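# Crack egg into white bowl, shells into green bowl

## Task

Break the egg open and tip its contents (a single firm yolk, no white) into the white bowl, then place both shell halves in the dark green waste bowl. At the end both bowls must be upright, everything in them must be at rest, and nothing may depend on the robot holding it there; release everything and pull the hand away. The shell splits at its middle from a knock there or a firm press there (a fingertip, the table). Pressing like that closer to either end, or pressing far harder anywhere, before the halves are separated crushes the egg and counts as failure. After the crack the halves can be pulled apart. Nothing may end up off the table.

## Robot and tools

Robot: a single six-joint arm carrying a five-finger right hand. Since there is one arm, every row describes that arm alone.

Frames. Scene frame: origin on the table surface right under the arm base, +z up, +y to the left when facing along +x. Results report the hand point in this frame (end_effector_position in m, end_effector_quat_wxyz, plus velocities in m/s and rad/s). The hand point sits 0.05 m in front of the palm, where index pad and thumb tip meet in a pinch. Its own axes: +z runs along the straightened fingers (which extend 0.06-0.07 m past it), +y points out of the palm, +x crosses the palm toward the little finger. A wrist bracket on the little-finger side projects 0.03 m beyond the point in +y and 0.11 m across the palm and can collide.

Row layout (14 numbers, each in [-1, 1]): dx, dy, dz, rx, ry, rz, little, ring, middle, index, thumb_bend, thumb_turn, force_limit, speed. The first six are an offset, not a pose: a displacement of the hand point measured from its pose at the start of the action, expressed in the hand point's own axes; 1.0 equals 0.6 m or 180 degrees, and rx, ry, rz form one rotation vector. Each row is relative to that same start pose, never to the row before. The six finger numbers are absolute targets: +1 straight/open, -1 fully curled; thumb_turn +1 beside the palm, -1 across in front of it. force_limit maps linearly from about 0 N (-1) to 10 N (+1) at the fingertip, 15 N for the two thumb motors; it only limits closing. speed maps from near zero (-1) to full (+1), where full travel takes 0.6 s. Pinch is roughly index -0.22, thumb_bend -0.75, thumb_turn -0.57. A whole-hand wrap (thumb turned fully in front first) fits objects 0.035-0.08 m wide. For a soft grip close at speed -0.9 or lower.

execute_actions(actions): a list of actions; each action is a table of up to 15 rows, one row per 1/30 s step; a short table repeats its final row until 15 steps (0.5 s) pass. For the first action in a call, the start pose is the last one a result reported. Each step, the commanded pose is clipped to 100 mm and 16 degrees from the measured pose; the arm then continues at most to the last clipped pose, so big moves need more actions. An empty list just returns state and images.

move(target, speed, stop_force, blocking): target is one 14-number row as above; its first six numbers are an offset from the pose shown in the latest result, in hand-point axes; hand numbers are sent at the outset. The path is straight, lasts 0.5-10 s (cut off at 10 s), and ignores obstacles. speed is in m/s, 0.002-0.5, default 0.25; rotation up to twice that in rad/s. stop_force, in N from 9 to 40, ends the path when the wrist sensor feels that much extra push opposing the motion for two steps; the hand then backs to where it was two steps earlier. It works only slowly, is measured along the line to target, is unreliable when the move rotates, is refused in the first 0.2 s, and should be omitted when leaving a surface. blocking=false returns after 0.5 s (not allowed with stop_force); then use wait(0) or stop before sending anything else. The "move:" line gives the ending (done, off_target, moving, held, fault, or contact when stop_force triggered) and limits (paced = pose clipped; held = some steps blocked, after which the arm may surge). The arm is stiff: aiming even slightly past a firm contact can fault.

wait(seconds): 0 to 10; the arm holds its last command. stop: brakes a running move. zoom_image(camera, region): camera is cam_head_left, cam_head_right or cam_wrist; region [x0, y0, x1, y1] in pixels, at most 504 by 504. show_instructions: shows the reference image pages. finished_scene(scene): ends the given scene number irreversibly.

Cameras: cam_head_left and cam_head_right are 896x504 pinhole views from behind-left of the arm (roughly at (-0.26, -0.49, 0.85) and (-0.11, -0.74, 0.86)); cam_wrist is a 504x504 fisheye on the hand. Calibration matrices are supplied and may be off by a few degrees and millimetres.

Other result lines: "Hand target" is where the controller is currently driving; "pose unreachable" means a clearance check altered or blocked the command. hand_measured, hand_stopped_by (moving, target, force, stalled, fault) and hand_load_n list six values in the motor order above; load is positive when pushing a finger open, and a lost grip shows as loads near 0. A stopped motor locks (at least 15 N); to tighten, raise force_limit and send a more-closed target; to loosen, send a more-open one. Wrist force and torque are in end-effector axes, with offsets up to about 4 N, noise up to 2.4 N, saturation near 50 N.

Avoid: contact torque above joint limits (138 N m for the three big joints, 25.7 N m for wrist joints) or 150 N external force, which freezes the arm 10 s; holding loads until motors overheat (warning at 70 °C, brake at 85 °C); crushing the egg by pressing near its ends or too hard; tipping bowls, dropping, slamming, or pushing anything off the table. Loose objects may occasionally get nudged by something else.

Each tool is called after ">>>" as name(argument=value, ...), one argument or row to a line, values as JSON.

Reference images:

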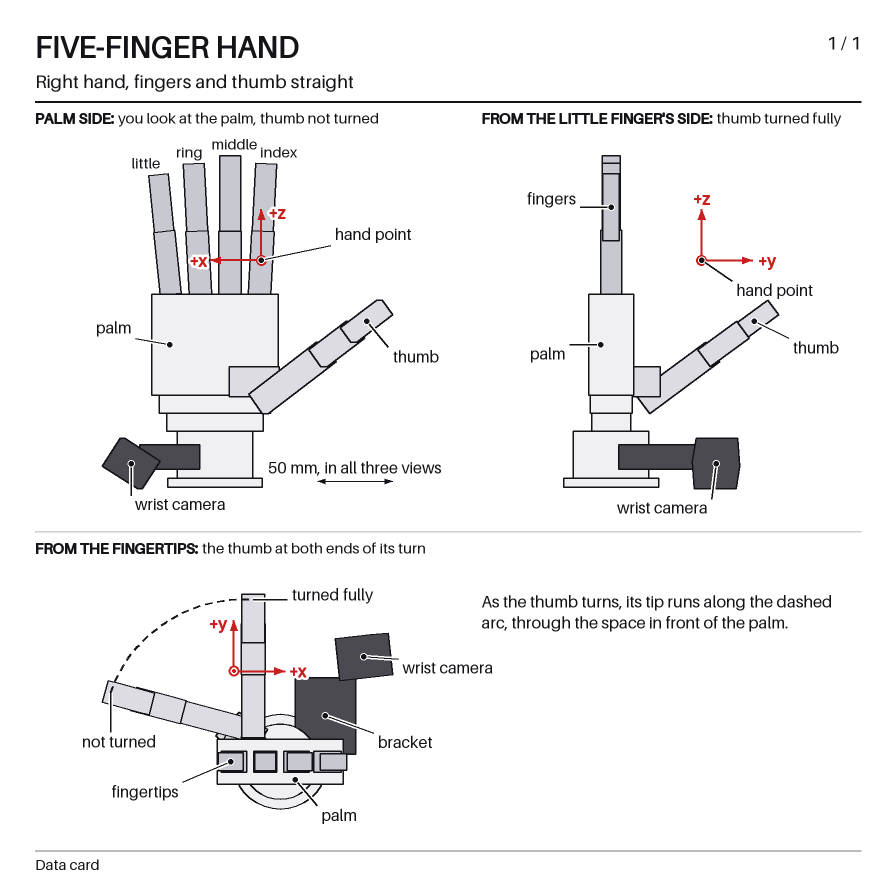

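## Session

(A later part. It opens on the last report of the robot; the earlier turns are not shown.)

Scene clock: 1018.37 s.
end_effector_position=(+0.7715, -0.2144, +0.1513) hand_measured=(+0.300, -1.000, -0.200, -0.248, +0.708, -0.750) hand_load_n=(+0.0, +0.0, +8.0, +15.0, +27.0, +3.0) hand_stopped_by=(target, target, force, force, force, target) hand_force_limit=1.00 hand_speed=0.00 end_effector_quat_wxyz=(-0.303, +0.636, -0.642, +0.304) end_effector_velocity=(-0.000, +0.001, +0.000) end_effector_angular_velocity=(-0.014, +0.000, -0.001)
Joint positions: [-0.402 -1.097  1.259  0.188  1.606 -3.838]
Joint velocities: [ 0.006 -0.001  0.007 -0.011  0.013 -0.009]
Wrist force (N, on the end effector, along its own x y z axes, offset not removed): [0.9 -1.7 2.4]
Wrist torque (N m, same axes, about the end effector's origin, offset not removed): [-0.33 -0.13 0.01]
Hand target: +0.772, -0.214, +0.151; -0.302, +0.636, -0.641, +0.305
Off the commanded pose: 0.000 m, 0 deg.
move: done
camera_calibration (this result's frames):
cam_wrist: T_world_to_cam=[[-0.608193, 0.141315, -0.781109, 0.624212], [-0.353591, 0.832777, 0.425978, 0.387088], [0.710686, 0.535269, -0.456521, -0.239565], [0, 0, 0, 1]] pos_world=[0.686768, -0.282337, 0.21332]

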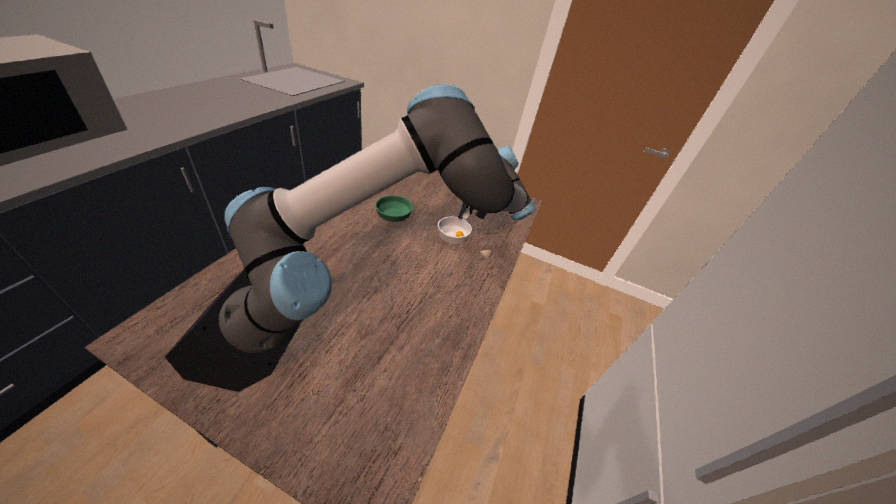

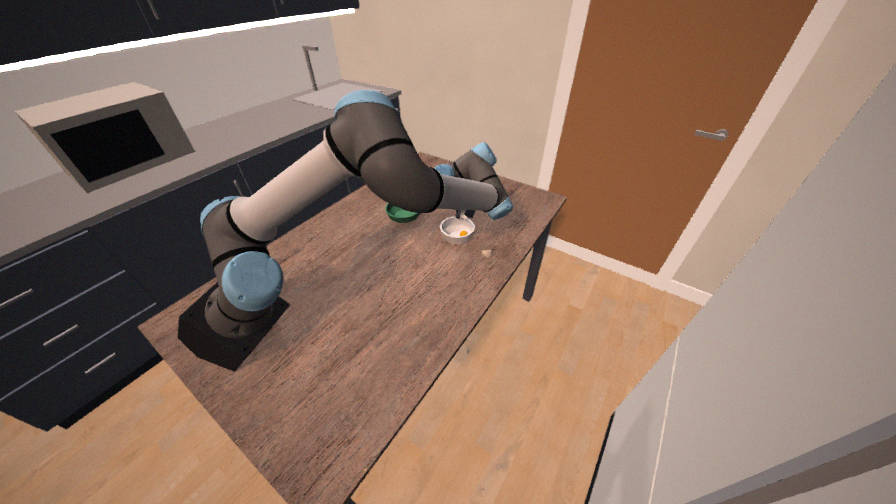

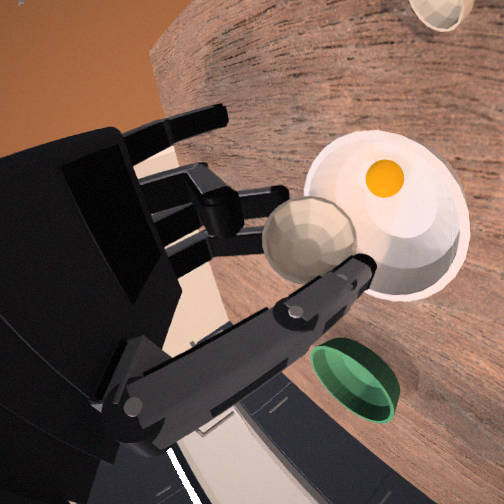

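>>> move(
  target=[-0.55,0,0,0,0,0,0.3,-1,-1,-0.6,-0.98,-0.75,1,0],
)

>>> move(
  target=[0,0.07,0.06,0,0,0,0.3,-1,-1,-0.6,-0.98,-0.75,1,0],
  speed=0.1,
)

Scene clock: 1026.67 s.
end_effector_position=(+0.7740, +0.1151, +0.1520) hand_measured=(+0.300, -1.000, -0.200, -0.248, +0.708, -0.750) hand_load_n=(+0.0, +0.0, +8.0, +15.0, +27.0, +3.0) hand_stopped_by=(target, target, force, force, force, target) hand_force_limit=1.00 hand_speed=0.00 end_effector_quat_wxyz=(-0.302, +0.636, -0.641, +0.304) end_effector_velocity=(+0.000, +0.002, -0.000) end_effector_angular_velocity=(+0.000, +0.002, -0.000)
Joint positions: [ 0.055 -0.791  1.299 -0.115  2.033 -3.668]
Joint velocities: [ 0.003  0.005 -0.005  0.003  0.004  0.002]
Wrist force (N, on the end effector, along its own x y z axes, offset not removed): [2.0 -1.1 1.6]
Wrist torque (N m, same axes, about the end effector's origin, offset not removed): [-0.02 -0.36 -0.06]
Hand target: +0.774, +0.115, +0.152; -0.302, +0.636, -0.641, +0.304
Off the commanded pose: 0.001 m, 0 deg.
move: done
camera_calibration (this result's frames):
cam_wrist: T_world_to_cam=[[-0.60804, 0.140614, -0.781355, 0.579691], [-0.353813, 0.833054, 0.42525, 0.113426], [0.710707, 0.535023, -0.456779, -0.417348], [0, 0, 0, 1]] pos_world=[0.689219, 0.0472887, 0.214075]

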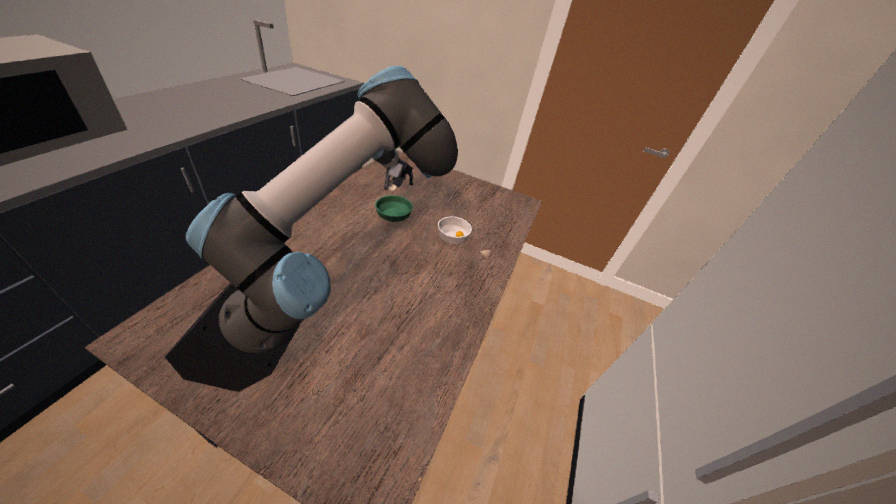

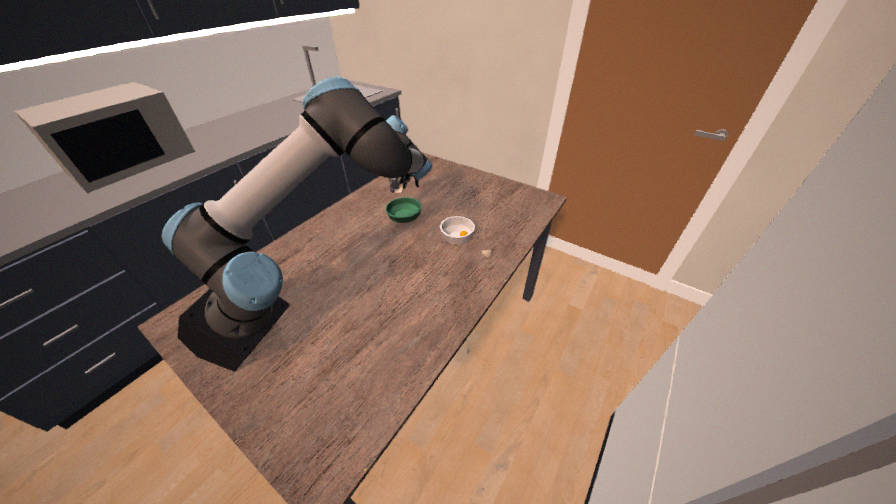

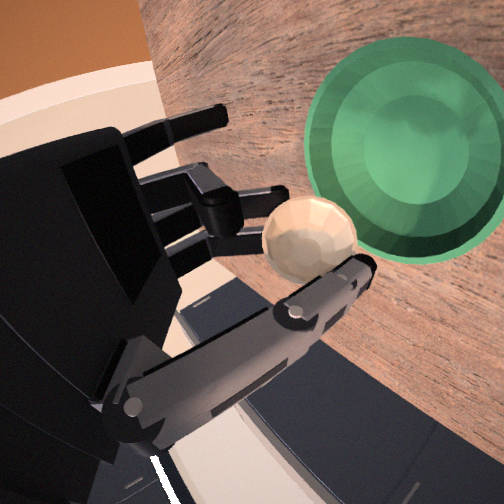

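Scene clock: 1027.73 s.
end_effector_position=(+0.7753, +0.1152, +0.0970) hand_measured=(+0.300, -1.000, -0.200, -0.248, +0.708, -0.750) hand_load_n=(+0.0, +0.0, +8.0, +15.0, +27.0, +3.0) hand_stopped_by=(target, target, force, force, force, target) hand_force_limit=1.00 hand_speed=0.00 end_effector_quat_wxyz=(-0.302, +0.636, -0.641, +0.304) end_effector_velocity=(-0.001, +0.001, -0.003) end_effector_angular_velocity=(+0.000, +0.001, +0.001)
Joint positions: [-0.002 -0.74   1.325 -0.202  1.98  -3.692]
Joint velocities: [-0.002  0.003  0.001 -0.003 -0.002 -0.001]
Wrist force (N, on the end effector, along its own x y z axes, offset not removed): [-2.7 -1.4 1.6]
Wrist torque (N m, same axes, about the end effector's origin, offset not removed): [-0.32 0.32 -0.29]
Hand target: +0.775, +0.115, +0.097; -0.302, +0.636, -0.641, +0.304
Off the commanded pose: 0.000 m, 0 deg.
move: done
camera_calibration (this result's frames):
cam_wrist: T_world_to_cam=[[-0.608081, 0.140699, -0.781308, 0.537568], [-0.353786, 0.833011, 0.425357, 0.137158], [0.710685, 0.535066, -0.456761, -0.443425], [0, 0, 0, 1]] pos_world=[0.690545, 0.0473722, 0.159126]

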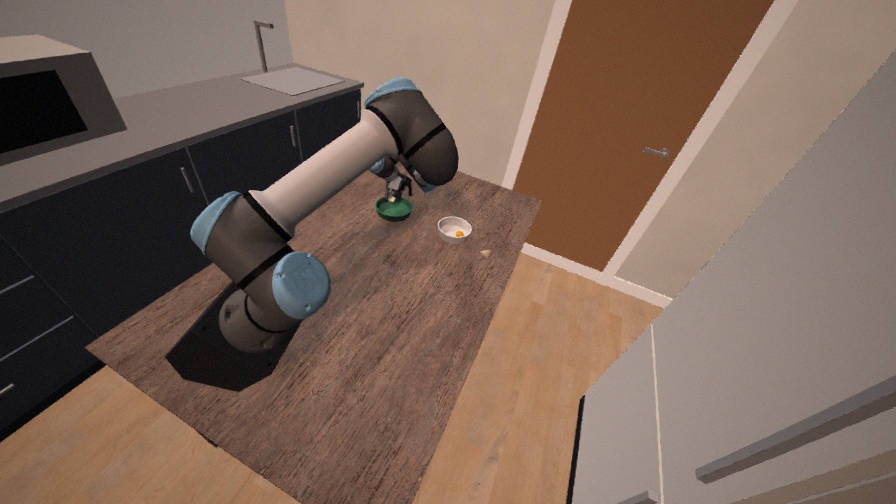

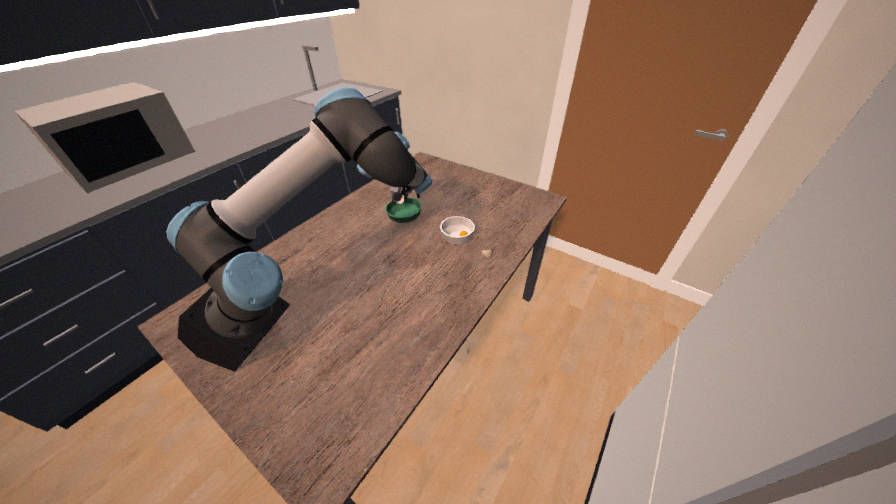

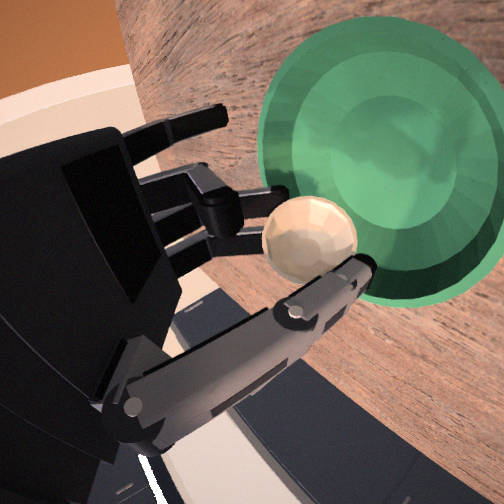

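>>> move(
  target=[0.05,-0.021,0.026,0,0,0,0.3,-1,-1,-0.6,-0.98,-0.75,1,0],
  speed=0.1,
)

>>> execute_actions(
  actions=[
    [[0,0,0,0,0,0,0.3,0.3,0.3,0.3,1,-0.75,1,0]],
    [[0,0,0,0,0,0,0.3,0.3,0.3,0.3,1,-0.75,1,0]],
    [[0,0,0,0,0,0,0.3,0.3,0.3,0.3,1,-0.75,1,0]],
  ],
)

Scene clock: 1038.80 s.
end_effector_position=(+0.7950, +0.0853, +0.0970) hand_measured=(+0.300, -1.000, -0.200, -0.248, +0.708, -0.750) hand_load_n=(+0.0, +0.0, +8.0, +15.0, +27.0, +3.0) hand_stopped_by=(target, target, force, force, force, target) hand_force_limit=1.00 hand_speed=0.00 end_effector_quat_wxyz=(-0.302, +0.636, -0.641, +0.304) end_effector_velocity=(+0.001, -0.002, +0.000) end_effector_angular_velocity=(+0.000, +0.000, +0.001)
Joint positions: [-0.04  -0.746  1.27  -0.147  1.945 -3.707]
Joint velocities: [-0.002 -0.    -0.005  0.005 -0.003 -0.001]
Wrist force (N, on the end effector, along its own x y z axes, offset not removed): [-0.4 -2.2 -1.8]
Wrist torque (N m, same axes, about the end effector's origin, offset not removed): [-0.08 -0.19 -0.09]
Hand target: +0.795, +0.085, +0.097; -0.302, +0.636, -0.641, +0.304
Off the commanded pose: 0.000 m, 0 deg.
move: done
camera_calibration (this result's frames):
cam_wrist: T_world_to_cam=[[-0.607929, 0.140812, -0.781405, 0.553608], [-0.353749, 0.83304, 0.425331, 0.169077], [0.710833, 0.534992, -0.456617, -0.441539], [0, 0, 0, 1]] pos_world=[0.710225, 0.017418, 0.159064]

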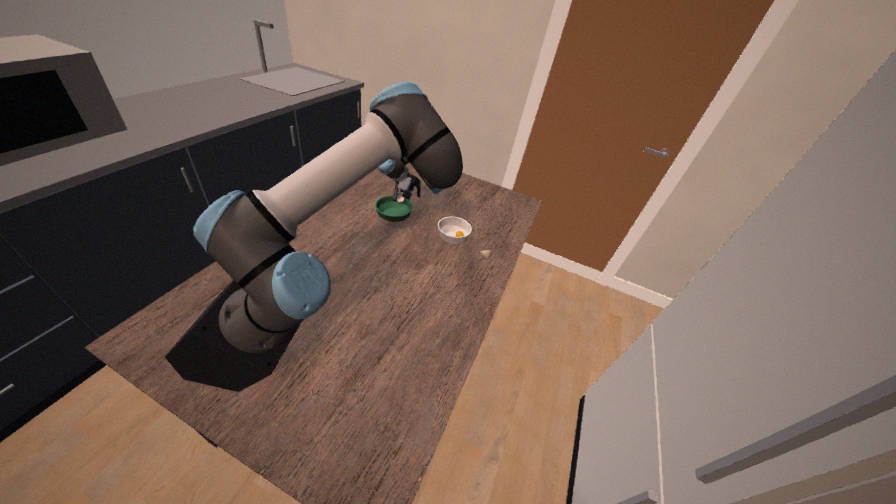

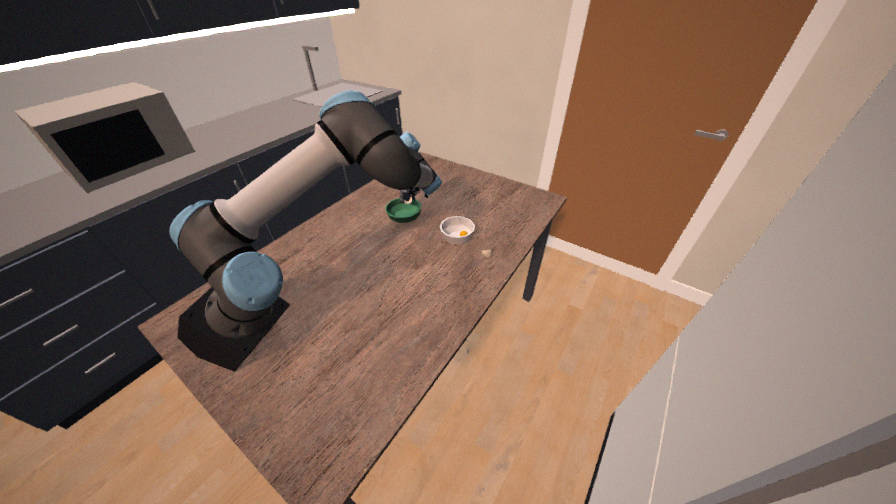

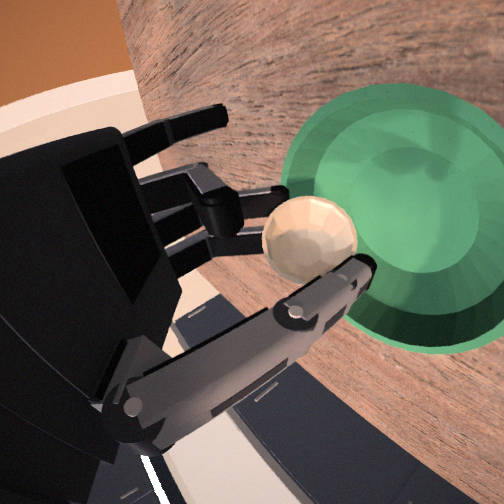

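Scene clock: 1040.30 s.
end_effector_position=(+0.7950, +0.0852, +0.0970) hand_measured=(+0.300, +0.300, +0.300, +0.300, +1.000, -0.750) hand_load_n=(+0.0, +0.0, +0.0, +0.0, +0.0, +0.0) hand_stopped_by=(target, target, target, target, target, target) hand_force_limit=1.00 hand_speed=0.00 end_effector_quat_wxyz=(-0.302, +0.636, -0.641, +0.304) end_effector_velocity=(-0.000, -0.000, -0.000) end_effector_angular_velocity=(-0.000, +0.001, +0.000)
Joint positions: [-0.04  -0.746  1.27  -0.147  1.945 -3.707]
Joint velocities: [-0.    -0.     0.001  0.001  0.    -0.   ]
Wrist force (N, on the end effector, along its own x y z axes, offset not removed): [-0.9 -2.0 -0.6]
Wrist torque (N m, same axes, about the end effector's origin, offset not removed): [-0.11 0.07 -0.23]
Hand target: +0.795, +0.085, +0.097; -0.302, +0.636, -0.641, +0.304
Off the commanded pose: 0.000 m, 0 deg.
camera_calibration (this result's frames):
cam_wrist: T_world_to_cam=[[-0.607915, 0.140825, -0.781414, 0.553603], [-0.353742, 0.833043, 0.42533, 0.169144], [0.710849, 0.534984, -0.456604, -0.441555], [0, 0, 0, 1]] pos_world=[0.710255, 0.0173589, 0.159035]

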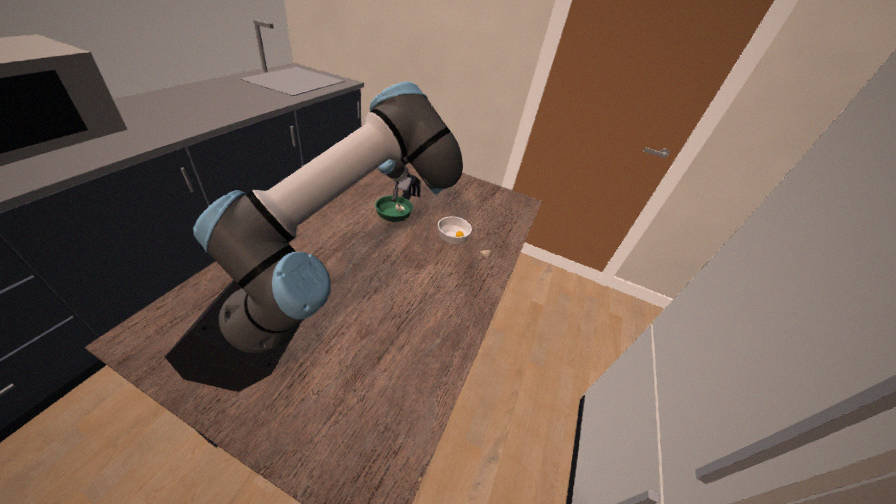

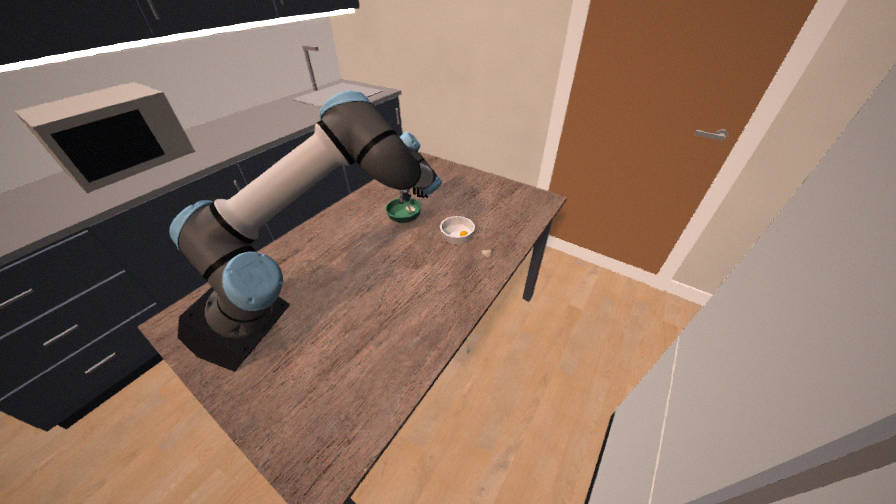

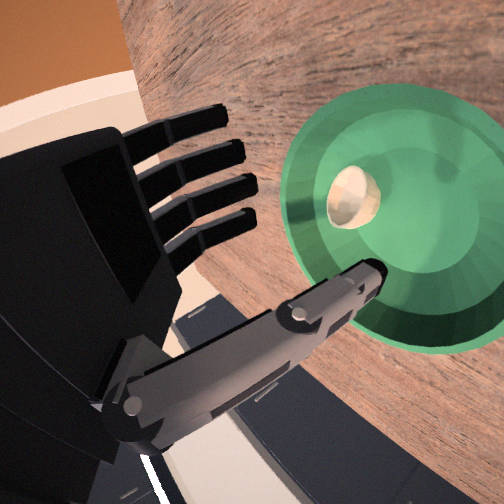

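>>> move(
  target=[0,-0.065,-0.053,0,0,0,0.3,0.3,0.3,0.3,1,-1,1,0],
  speed=0.15,
)

>>> move(
  target=[0.64,0.1,-0.12,0,0,0,0.3,0.3,0.3,0.3,1,-1,1,0],
)

Scene clock: 1059.10 s.
end_effector_position=(+0.7950, +0.0851, +0.1469) hand_measured=(+0.300, +0.300, +0.300, +0.300, +1.000, -1.000) hand_load_n=(+0.0, +0.0, +0.0, +0.0, +0.0, +0.0) hand_stopped_by=(target, target, target, target, target, target) hand_force_limit=1.00 hand_speed=0.00 end_effector_quat_wxyz=(-0.302, +0.636, -0.641, +0.304) end_effector_velocity=(-0.001, -0.001, +0.001) end_effector_angular_velocity=(-0.001, +0.004, -0.001)
Joint positions: [ 0.011 -0.79   1.243 -0.068  1.992 -3.687]
Joint velocities: [ 0.    -0.001 -0.002  0.005  0.004  0.001]
Wrist force (N, on the end effector, along its own x y z axes, offset not removed): [0.4 -3.2 -1.8]
Wrist torque (N m, same axes, about the end effector's origin, offset not removed): [-0.26 0.01 -0.13]
Hand target: +0.795, +0.085, +0.147; -0.302, +0.636, -0.641, +0.304
Off the commanded pose: 0.000 m, 0 deg.
move: done
camera_calibration (this result's frames):
cam_wrist: T_world_to_cam=[[-0.607862, 0.140745, -0.78147, 0.592633], [-0.353774, 0.833084, 0.425223, 0.148012], [0.710878, 0.53494, -0.456608, -0.418702], [0, 0, 0, 1]] pos_world=[0.710248, 0.0172643, 0.209004]

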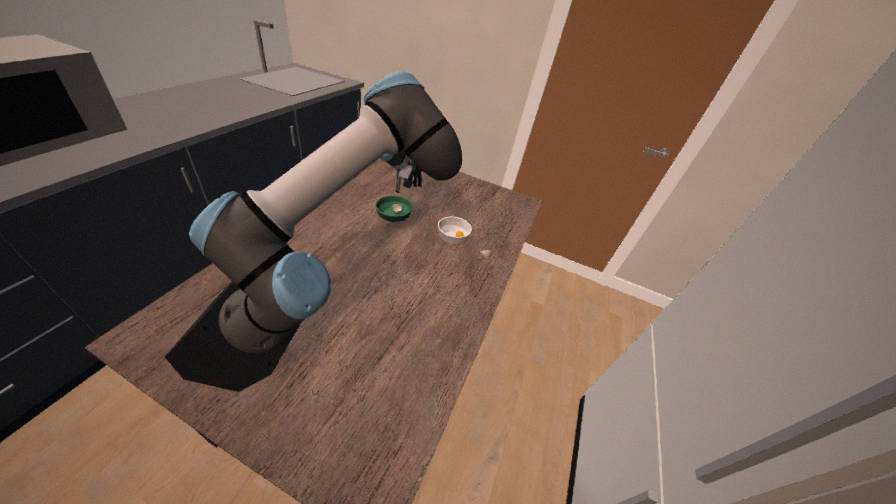

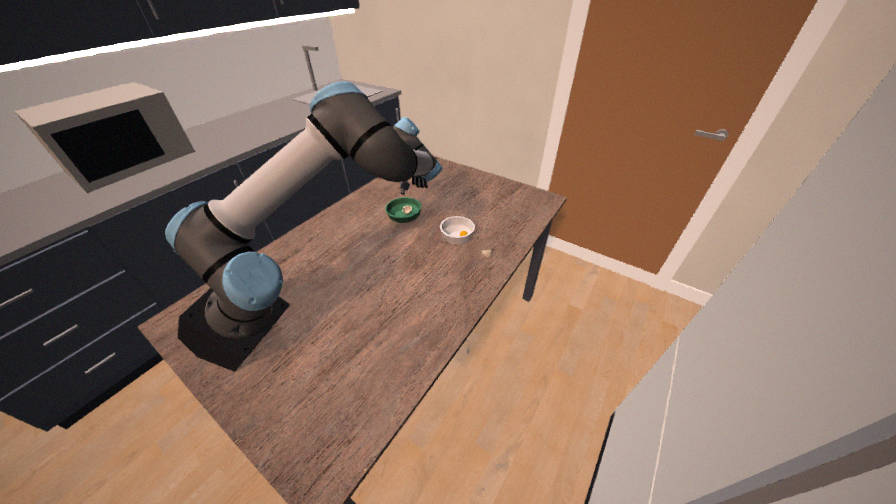

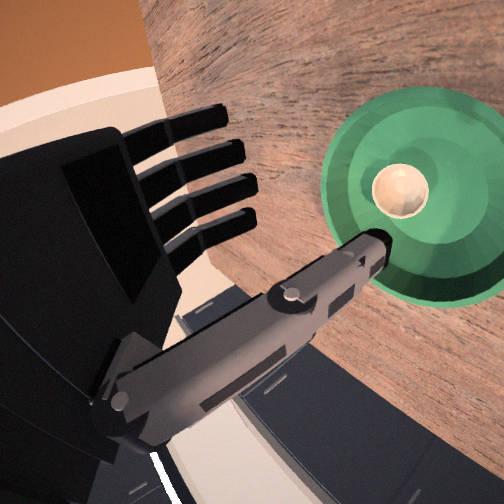

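Scene clock: 1061.37 s.
end_effector_position=(+0.6983, -0.2977, +0.1450) hand_measured=(+0.300, +0.300, +0.300, +0.300, +1.000, -1.000) hand_load_n=(+0.0, +0.0, +0.0, +0.0, +0.0, +0.0) hand_stopped_by=(target, target, target, target, target, target) hand_force_limit=1.00 hand_speed=0.00 end_effector_quat_wxyz=(-0.303, +0.636, -0.642, +0.304) end_effector_velocity=(-0.001, -0.002, -0.001) end_effector_angular_velocity=(+0.002, +0.002, +0.001)
Joint positions: [-0.595 -1.261  1.407  0.208  1.425 -3.904]
Joint velocities: [-0.006  0.    -0.002  0.005 -0.006 -0.002]
Wrist force (N, on the end effector, along its own x y z axes, offset not removed): [-0.7 -0.8 0.7]
Wrist torque (N m, same axes, about the end effector's origin, offset not removed): [-0.15 -0.16 -0.10]
Hand target: +0.698, -0.298, +0.145; -0.303, +0.636, -0.642, +0.304
Off the commanded pose: 0.001 m, 0 deg.
move: done
camera_calibration (this result's frames):
cam_wrist: T_world_to_cam=[[-0.607808, 0.141705, -0.781338, 0.586472], [-0.35346, 0.83282, 0.426002, 0.433162], [0.71108, 0.535099, -0.456107, -0.146198], [0, 0, 0, 1]] pos_world=[0.613527, -0.365622, 0.207023]

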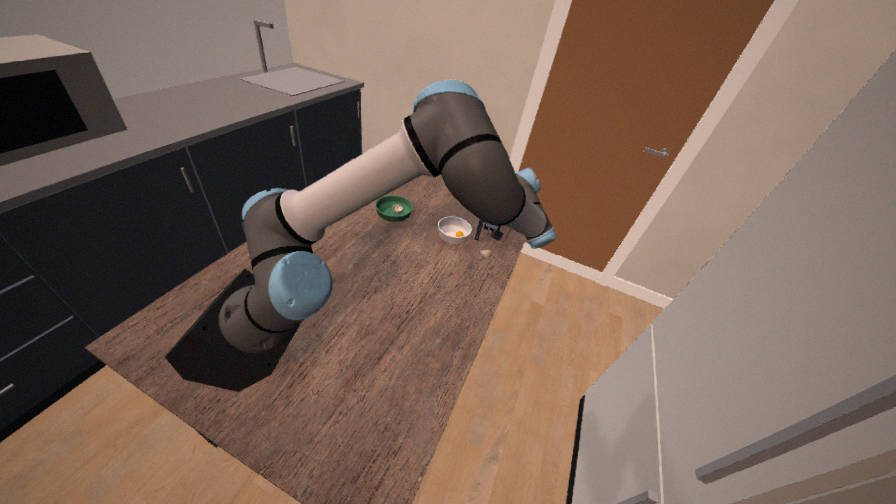

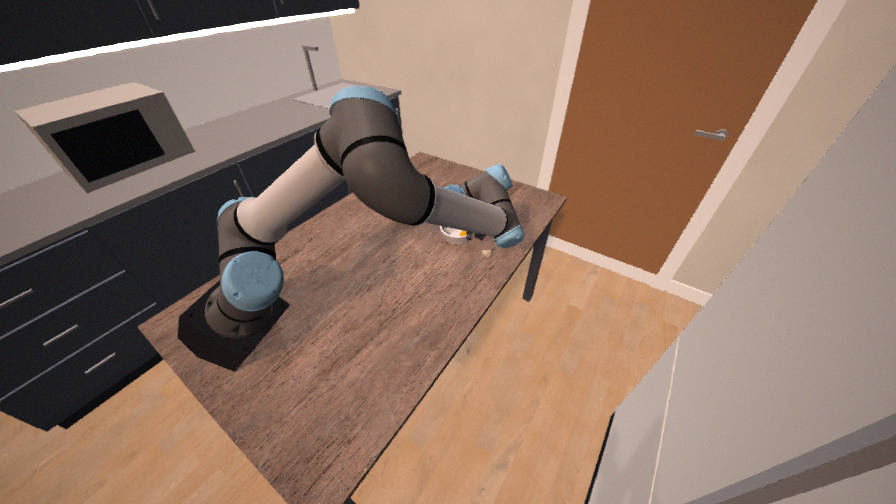

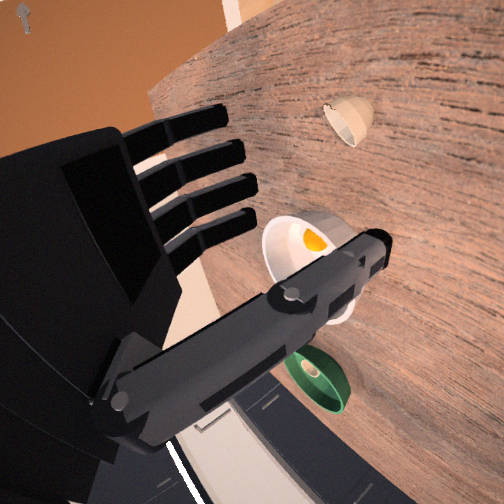

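>>> move(
  target=[0.067,0.045,0.089,0,0,0,0.3,0.3,0.3,0.3,1,-1,1,0],
  speed=0.15,
)

Scene clock: 1079.93 s.
end_effector_position=(+0.7222, -0.3378, +0.0905) hand_measured=(+0.300, +0.300, +0.300, +0.300, +1.000, -1.000) hand_load_n=(+0.0, +0.0, +0.0, +0.0, +0.0, +0.0) hand_stopped_by=(target, target, target, target, target, target) hand_force_limit=1.00 hand_speed=0.00 end_effector_quat_wxyz=(-0.303, +0.636, -0.642, +0.304) end_effector_velocity=(+0.002, -0.001, -0.002) end_effector_angular_velocity=(+0.000, -0.000, +0.001)
Joint positions: [-0.668 -1.135  1.264  0.229  1.356 -3.929]
Joint velocities: [-0.001  0.007 -0.009  0.003 -0.002 -0.001]
Wrist force (N, on the end effector, along its own x y z axes, offset not removed): [0.7 -2.5 1.7]
Wrist torque (N m, same axes, about the end effector's origin, offset not removed): [-0.35 -0.30 -0.21]
Hand target: +0.722, -0.338, +0.090; -0.303, +0.636, -0.642, +0.304
Off the commanded pose: 0.000 m, 0 deg.
move: done
camera_calibration (this result's frames):
cam_wrist: T_world_to_cam=[[-0.607706, 0.141813, -0.781398, 0.564043], [-0.353409, 0.832842, 0.426001, 0.498183], [0.711193, 0.535036, -0.456005, -0.166689], [0, 0, 0, 1]] pos_world=[0.637382, -0.405712, 0.152505]

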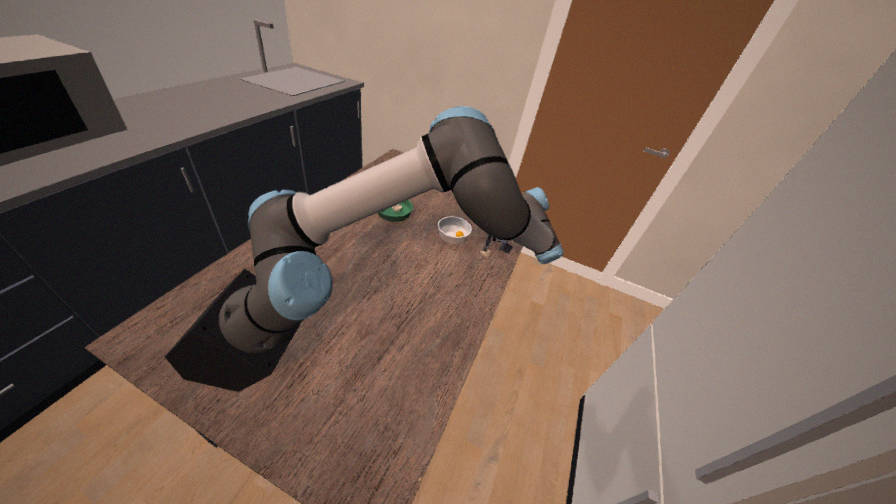

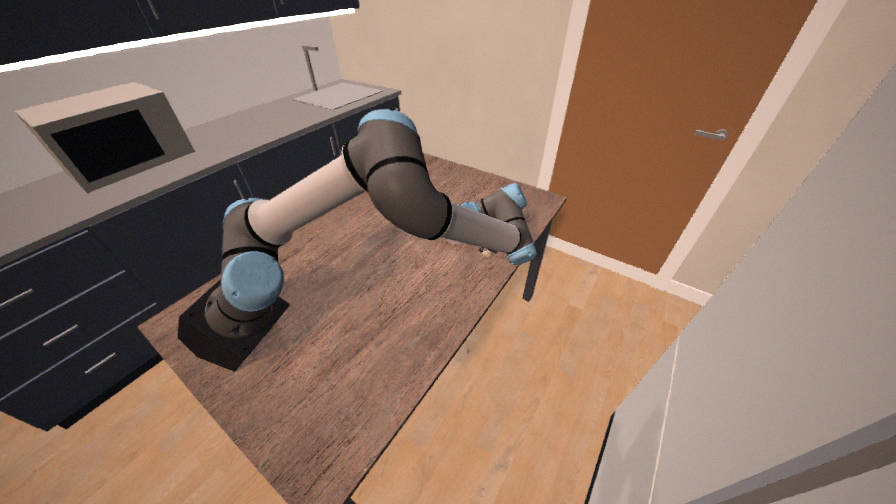

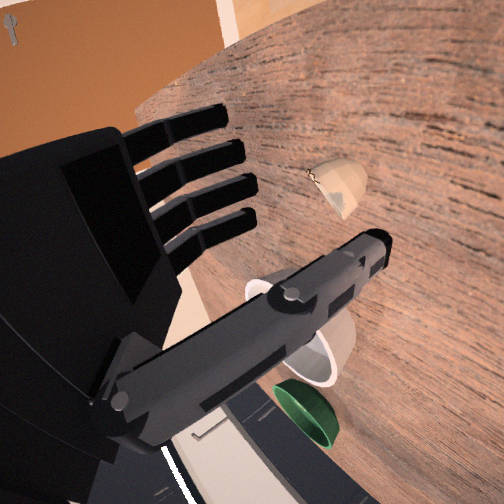

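>>> move(
  target=[0,0.051,0.043,0,0,0,0.3,0.3,0.3,0.3,1,-1,1,0],
  speed=0.08,
)

Scene clock: 1093.23 s.
end_effector_position=(+0.7228, -0.3377, +0.0508) hand_measured=(+0.300, +0.300, +0.300, +0.300, +1.000, -1.000) hand_load_n=(+0.0, +0.0, +0.0, +0.0, +0.0, +0.0) hand_stopped_by=(target, target, target, target, target, target) hand_force_limit=1.00 hand_speed=0.00 end_effector_quat_wxyz=(-0.303, +0.636, -0.642, +0.304) end_effector_velocity=(+0.000, -0.002, -0.003) end_effector_angular_velocity=(-0.001, +0.000, -0.002)
Joint positions: [-0.696 -1.082  1.265  0.178  1.33  -3.94 ]
Joint velocities: [-0.004  0.004 -0.002 -0.004 -0.002 -0.   ]
Wrist force (N, on the end effector, along its own x y z axes, offset not removed): [-1.5 -1.7 1.6]
Wrist torque (N m, same axes, about the end effector's origin, offset not removed): [-0.30 0.19 -0.14]
Hand target: +0.723, -0.338, +0.051; -0.303, +0.636, -0.642, +0.304
Off the commanded pose: 0.000 m, 0 deg.
move: done
camera_calibration (this result's frames):
cam_wrist: T_world_to_cam=[[-0.607705, 0.141858, -0.78139, 0.533439], [-0.353396, 0.832827, 0.42604, 0.515196], [0.7112, 0.535047, -0.455981, -0.185302], [0, 0, 0, 1]] pos_world=[0.638028, -0.405597, 0.112836]

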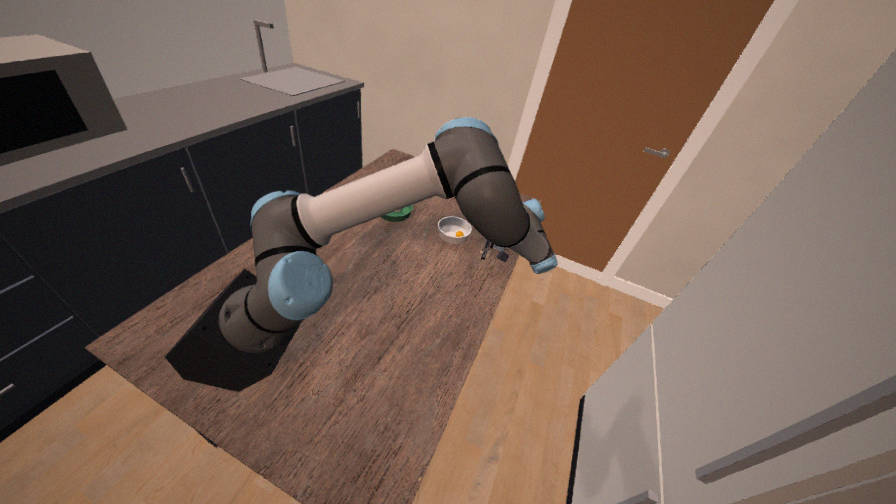

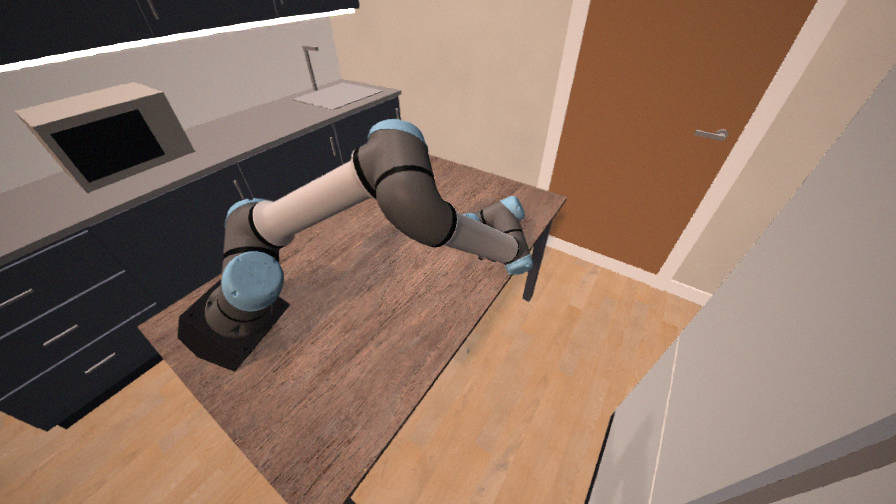

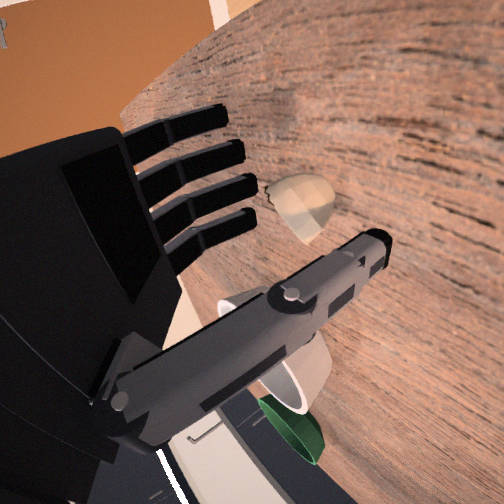

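>>> move(
  target=[0.01,0.012,0.022,0,0,0,0.3,0.3,0.3,0.3,1,-1,1,0],
  speed=0.04,
)

>>> execute_actions(
  actions=[
    [[0,0,0,0,0,0,0.3,0.3,-1,-1,-1,-1,-0.2,-0.6]],
    [[0,0,0,0,0,0,0.3,0.3,-1,-1,-1,-1,-0.2,-0.6]],
    [[0,0,0,0,0,0,0.3,0.3,-1,-1,-1,-1,-0.2,-0.6]],
    [[0,0,0,0,0,0,0.3,0.3,-1,-1,-1,-1,-0.2,-0.6]],
    [[0,0,0,0,0,0,0.3,0.3,-1,-1,-1,-1,-0.2,-0.6]],
    [[0,0,0,0,0,0,0.3,0.3,-1,-1,-1,-1,-0.2,-0.6]],
  ],
)

Scene clock: 1104.30 s.
end_effector_position=(+0.7284, -0.3436, +0.0372) hand_measured=(+0.300, +0.300, +0.300, +0.300, +1.000, -1.000) hand_load_n=(+0.0, +0.0, +0.0, +0.0, +0.0, +0.0) hand_stopped_by=(target, target, target, target, target, target) hand_force_limit=1.00 hand_speed=0.00 end_effector_quat_wxyz=(-0.303, +0.636, -0.642, +0.304) end_effector_velocity=(+0.001, -0.000, -0.002) end_effector_angular_velocity=(+0.001, -0.000, +0.001)
Joint positions: [-0.706 -1.049  1.23   0.181  1.32  -3.943]
Joint velocities: [-0.001  0.007 -0.007  0.002 -0.002 -0.   ]
Wrist force (N, on the end effector, along its own x y z axes, offset not removed): [-4.3 -0.6 0.8]
Wrist torque (N m, same axes, about the end effector's origin, offset not removed): [0.05 0.59 -0.31]
Hand target: +0.728, -0.344, +0.037; -0.303, +0.636, -0.642, +0.304
Off the commanded pose: 0.000 m, 0 deg.
move: done
camera_calibration (this result's frames):
cam_wrist: T_world_to_cam=[[-0.60768, 0.141873, -0.781407, 0.526943], [-0.353382, 0.83284, 0.426027, 0.527857], [0.711229, 0.535023, -0.455965, -0.192327], [0, 0, 0, 1]] pos_world=[0.643536, -0.41148, 0.0991812]

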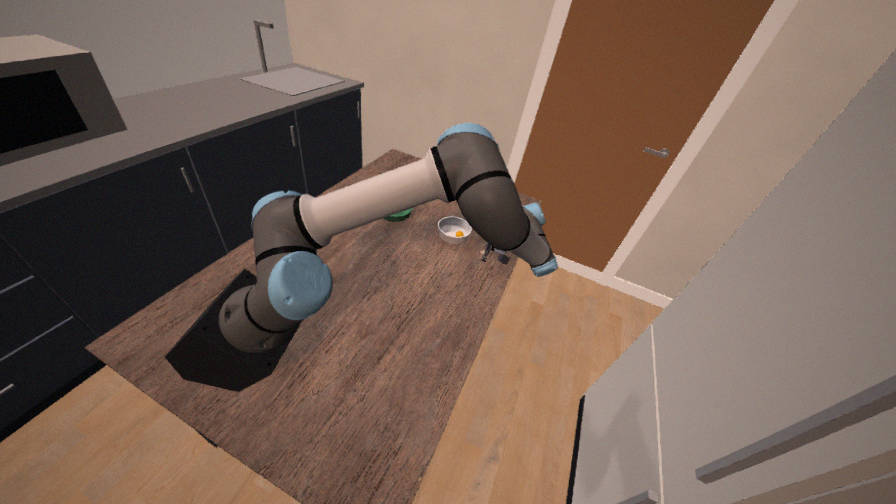

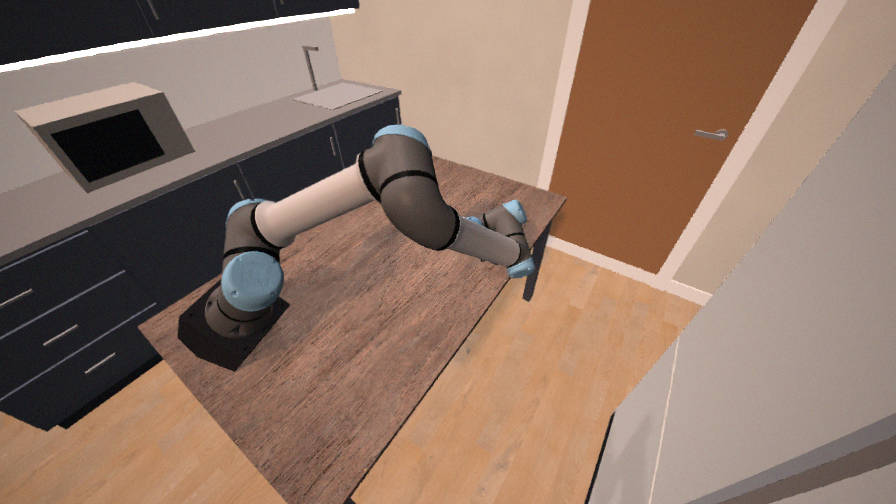

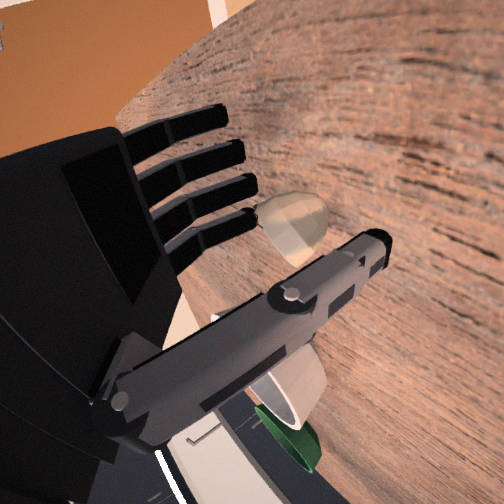

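Scene clock: 1107.30 s.
end_effector_position=(+0.7283, -0.3436, +0.0371) hand_measured=(+0.300, +0.300, -0.998, -1.000, +0.030, -1.000) hand_load_n=(+0.0, +0.0, +2.5, +0.0, +6.5, +1.5) hand_stopped_by=(target, target, target, target, force, target) hand_force_limit=-0.20 hand_speed=-0.60 end_effector_quat_wxyz=(-0.303, +0.636, -0.642, +0.304) end_effector_velocity=(-0.000, -0.001, -0.000) end_effector_angular_velocity=(-0.000, +0.000, -0.001)
Joint positions: [-0.706 -1.049  1.23   0.181  1.32  -3.943]
Joint velocities: [-0.001 -0.    -0.     0.     0.     0.   ]
Wrist force (N, on the end effector, along its own x y z axes, offset not removed): [0.1 -2.8 -1.7]
Wrist torque (N m, same axes, about the end effector's origin, offset not removed): [-0.15 0.01 -0.25]
Hand target: +0.728, -0.344, +0.037; -0.303, +0.636, -0.642, +0.304
Off the commanded pose: 0.000 m, 0 deg.
camera_calibration (this result's frames):
cam_wrist: T_world_to_cam=[[-0.607801, 0.141926, -0.781304, 0.526914], [-0.353392, 0.832754, 0.426187, 0.527828], [0.711121, 0.535143, -0.455993, -0.192269], [0, 0, 0, 1]] pos_world=[0.643515, -0.411442, 0.0990529]

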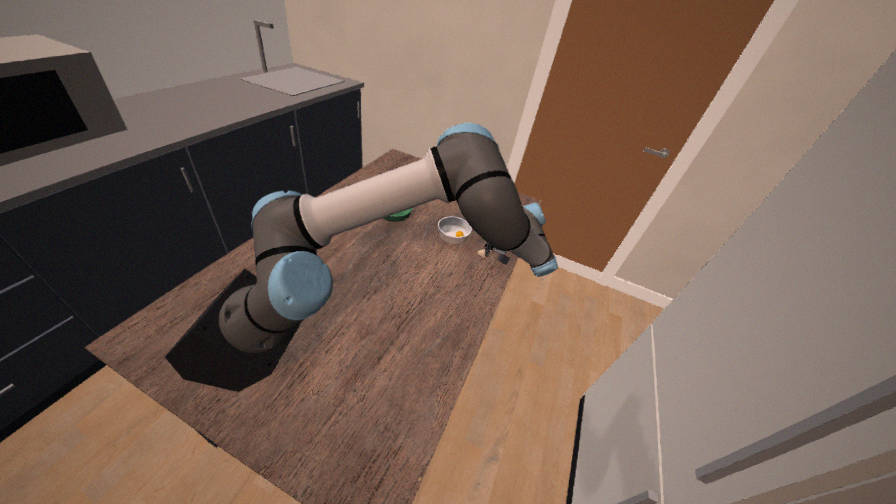

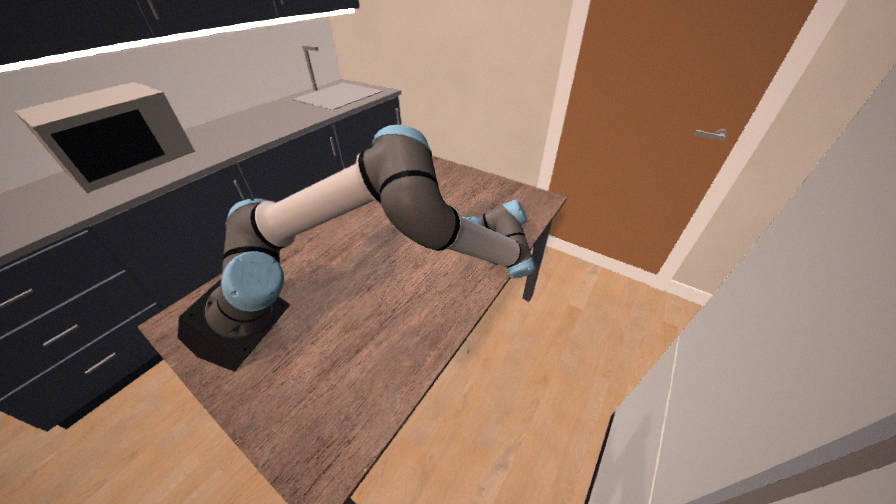

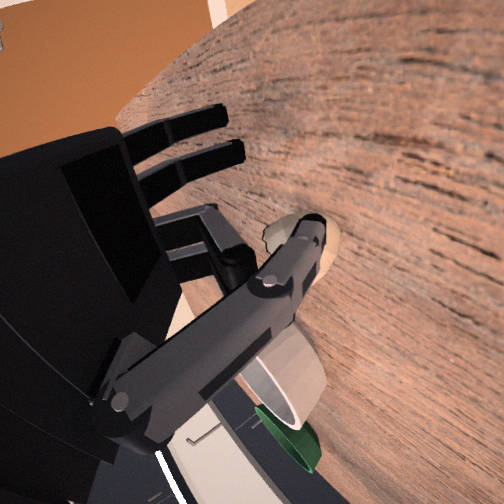

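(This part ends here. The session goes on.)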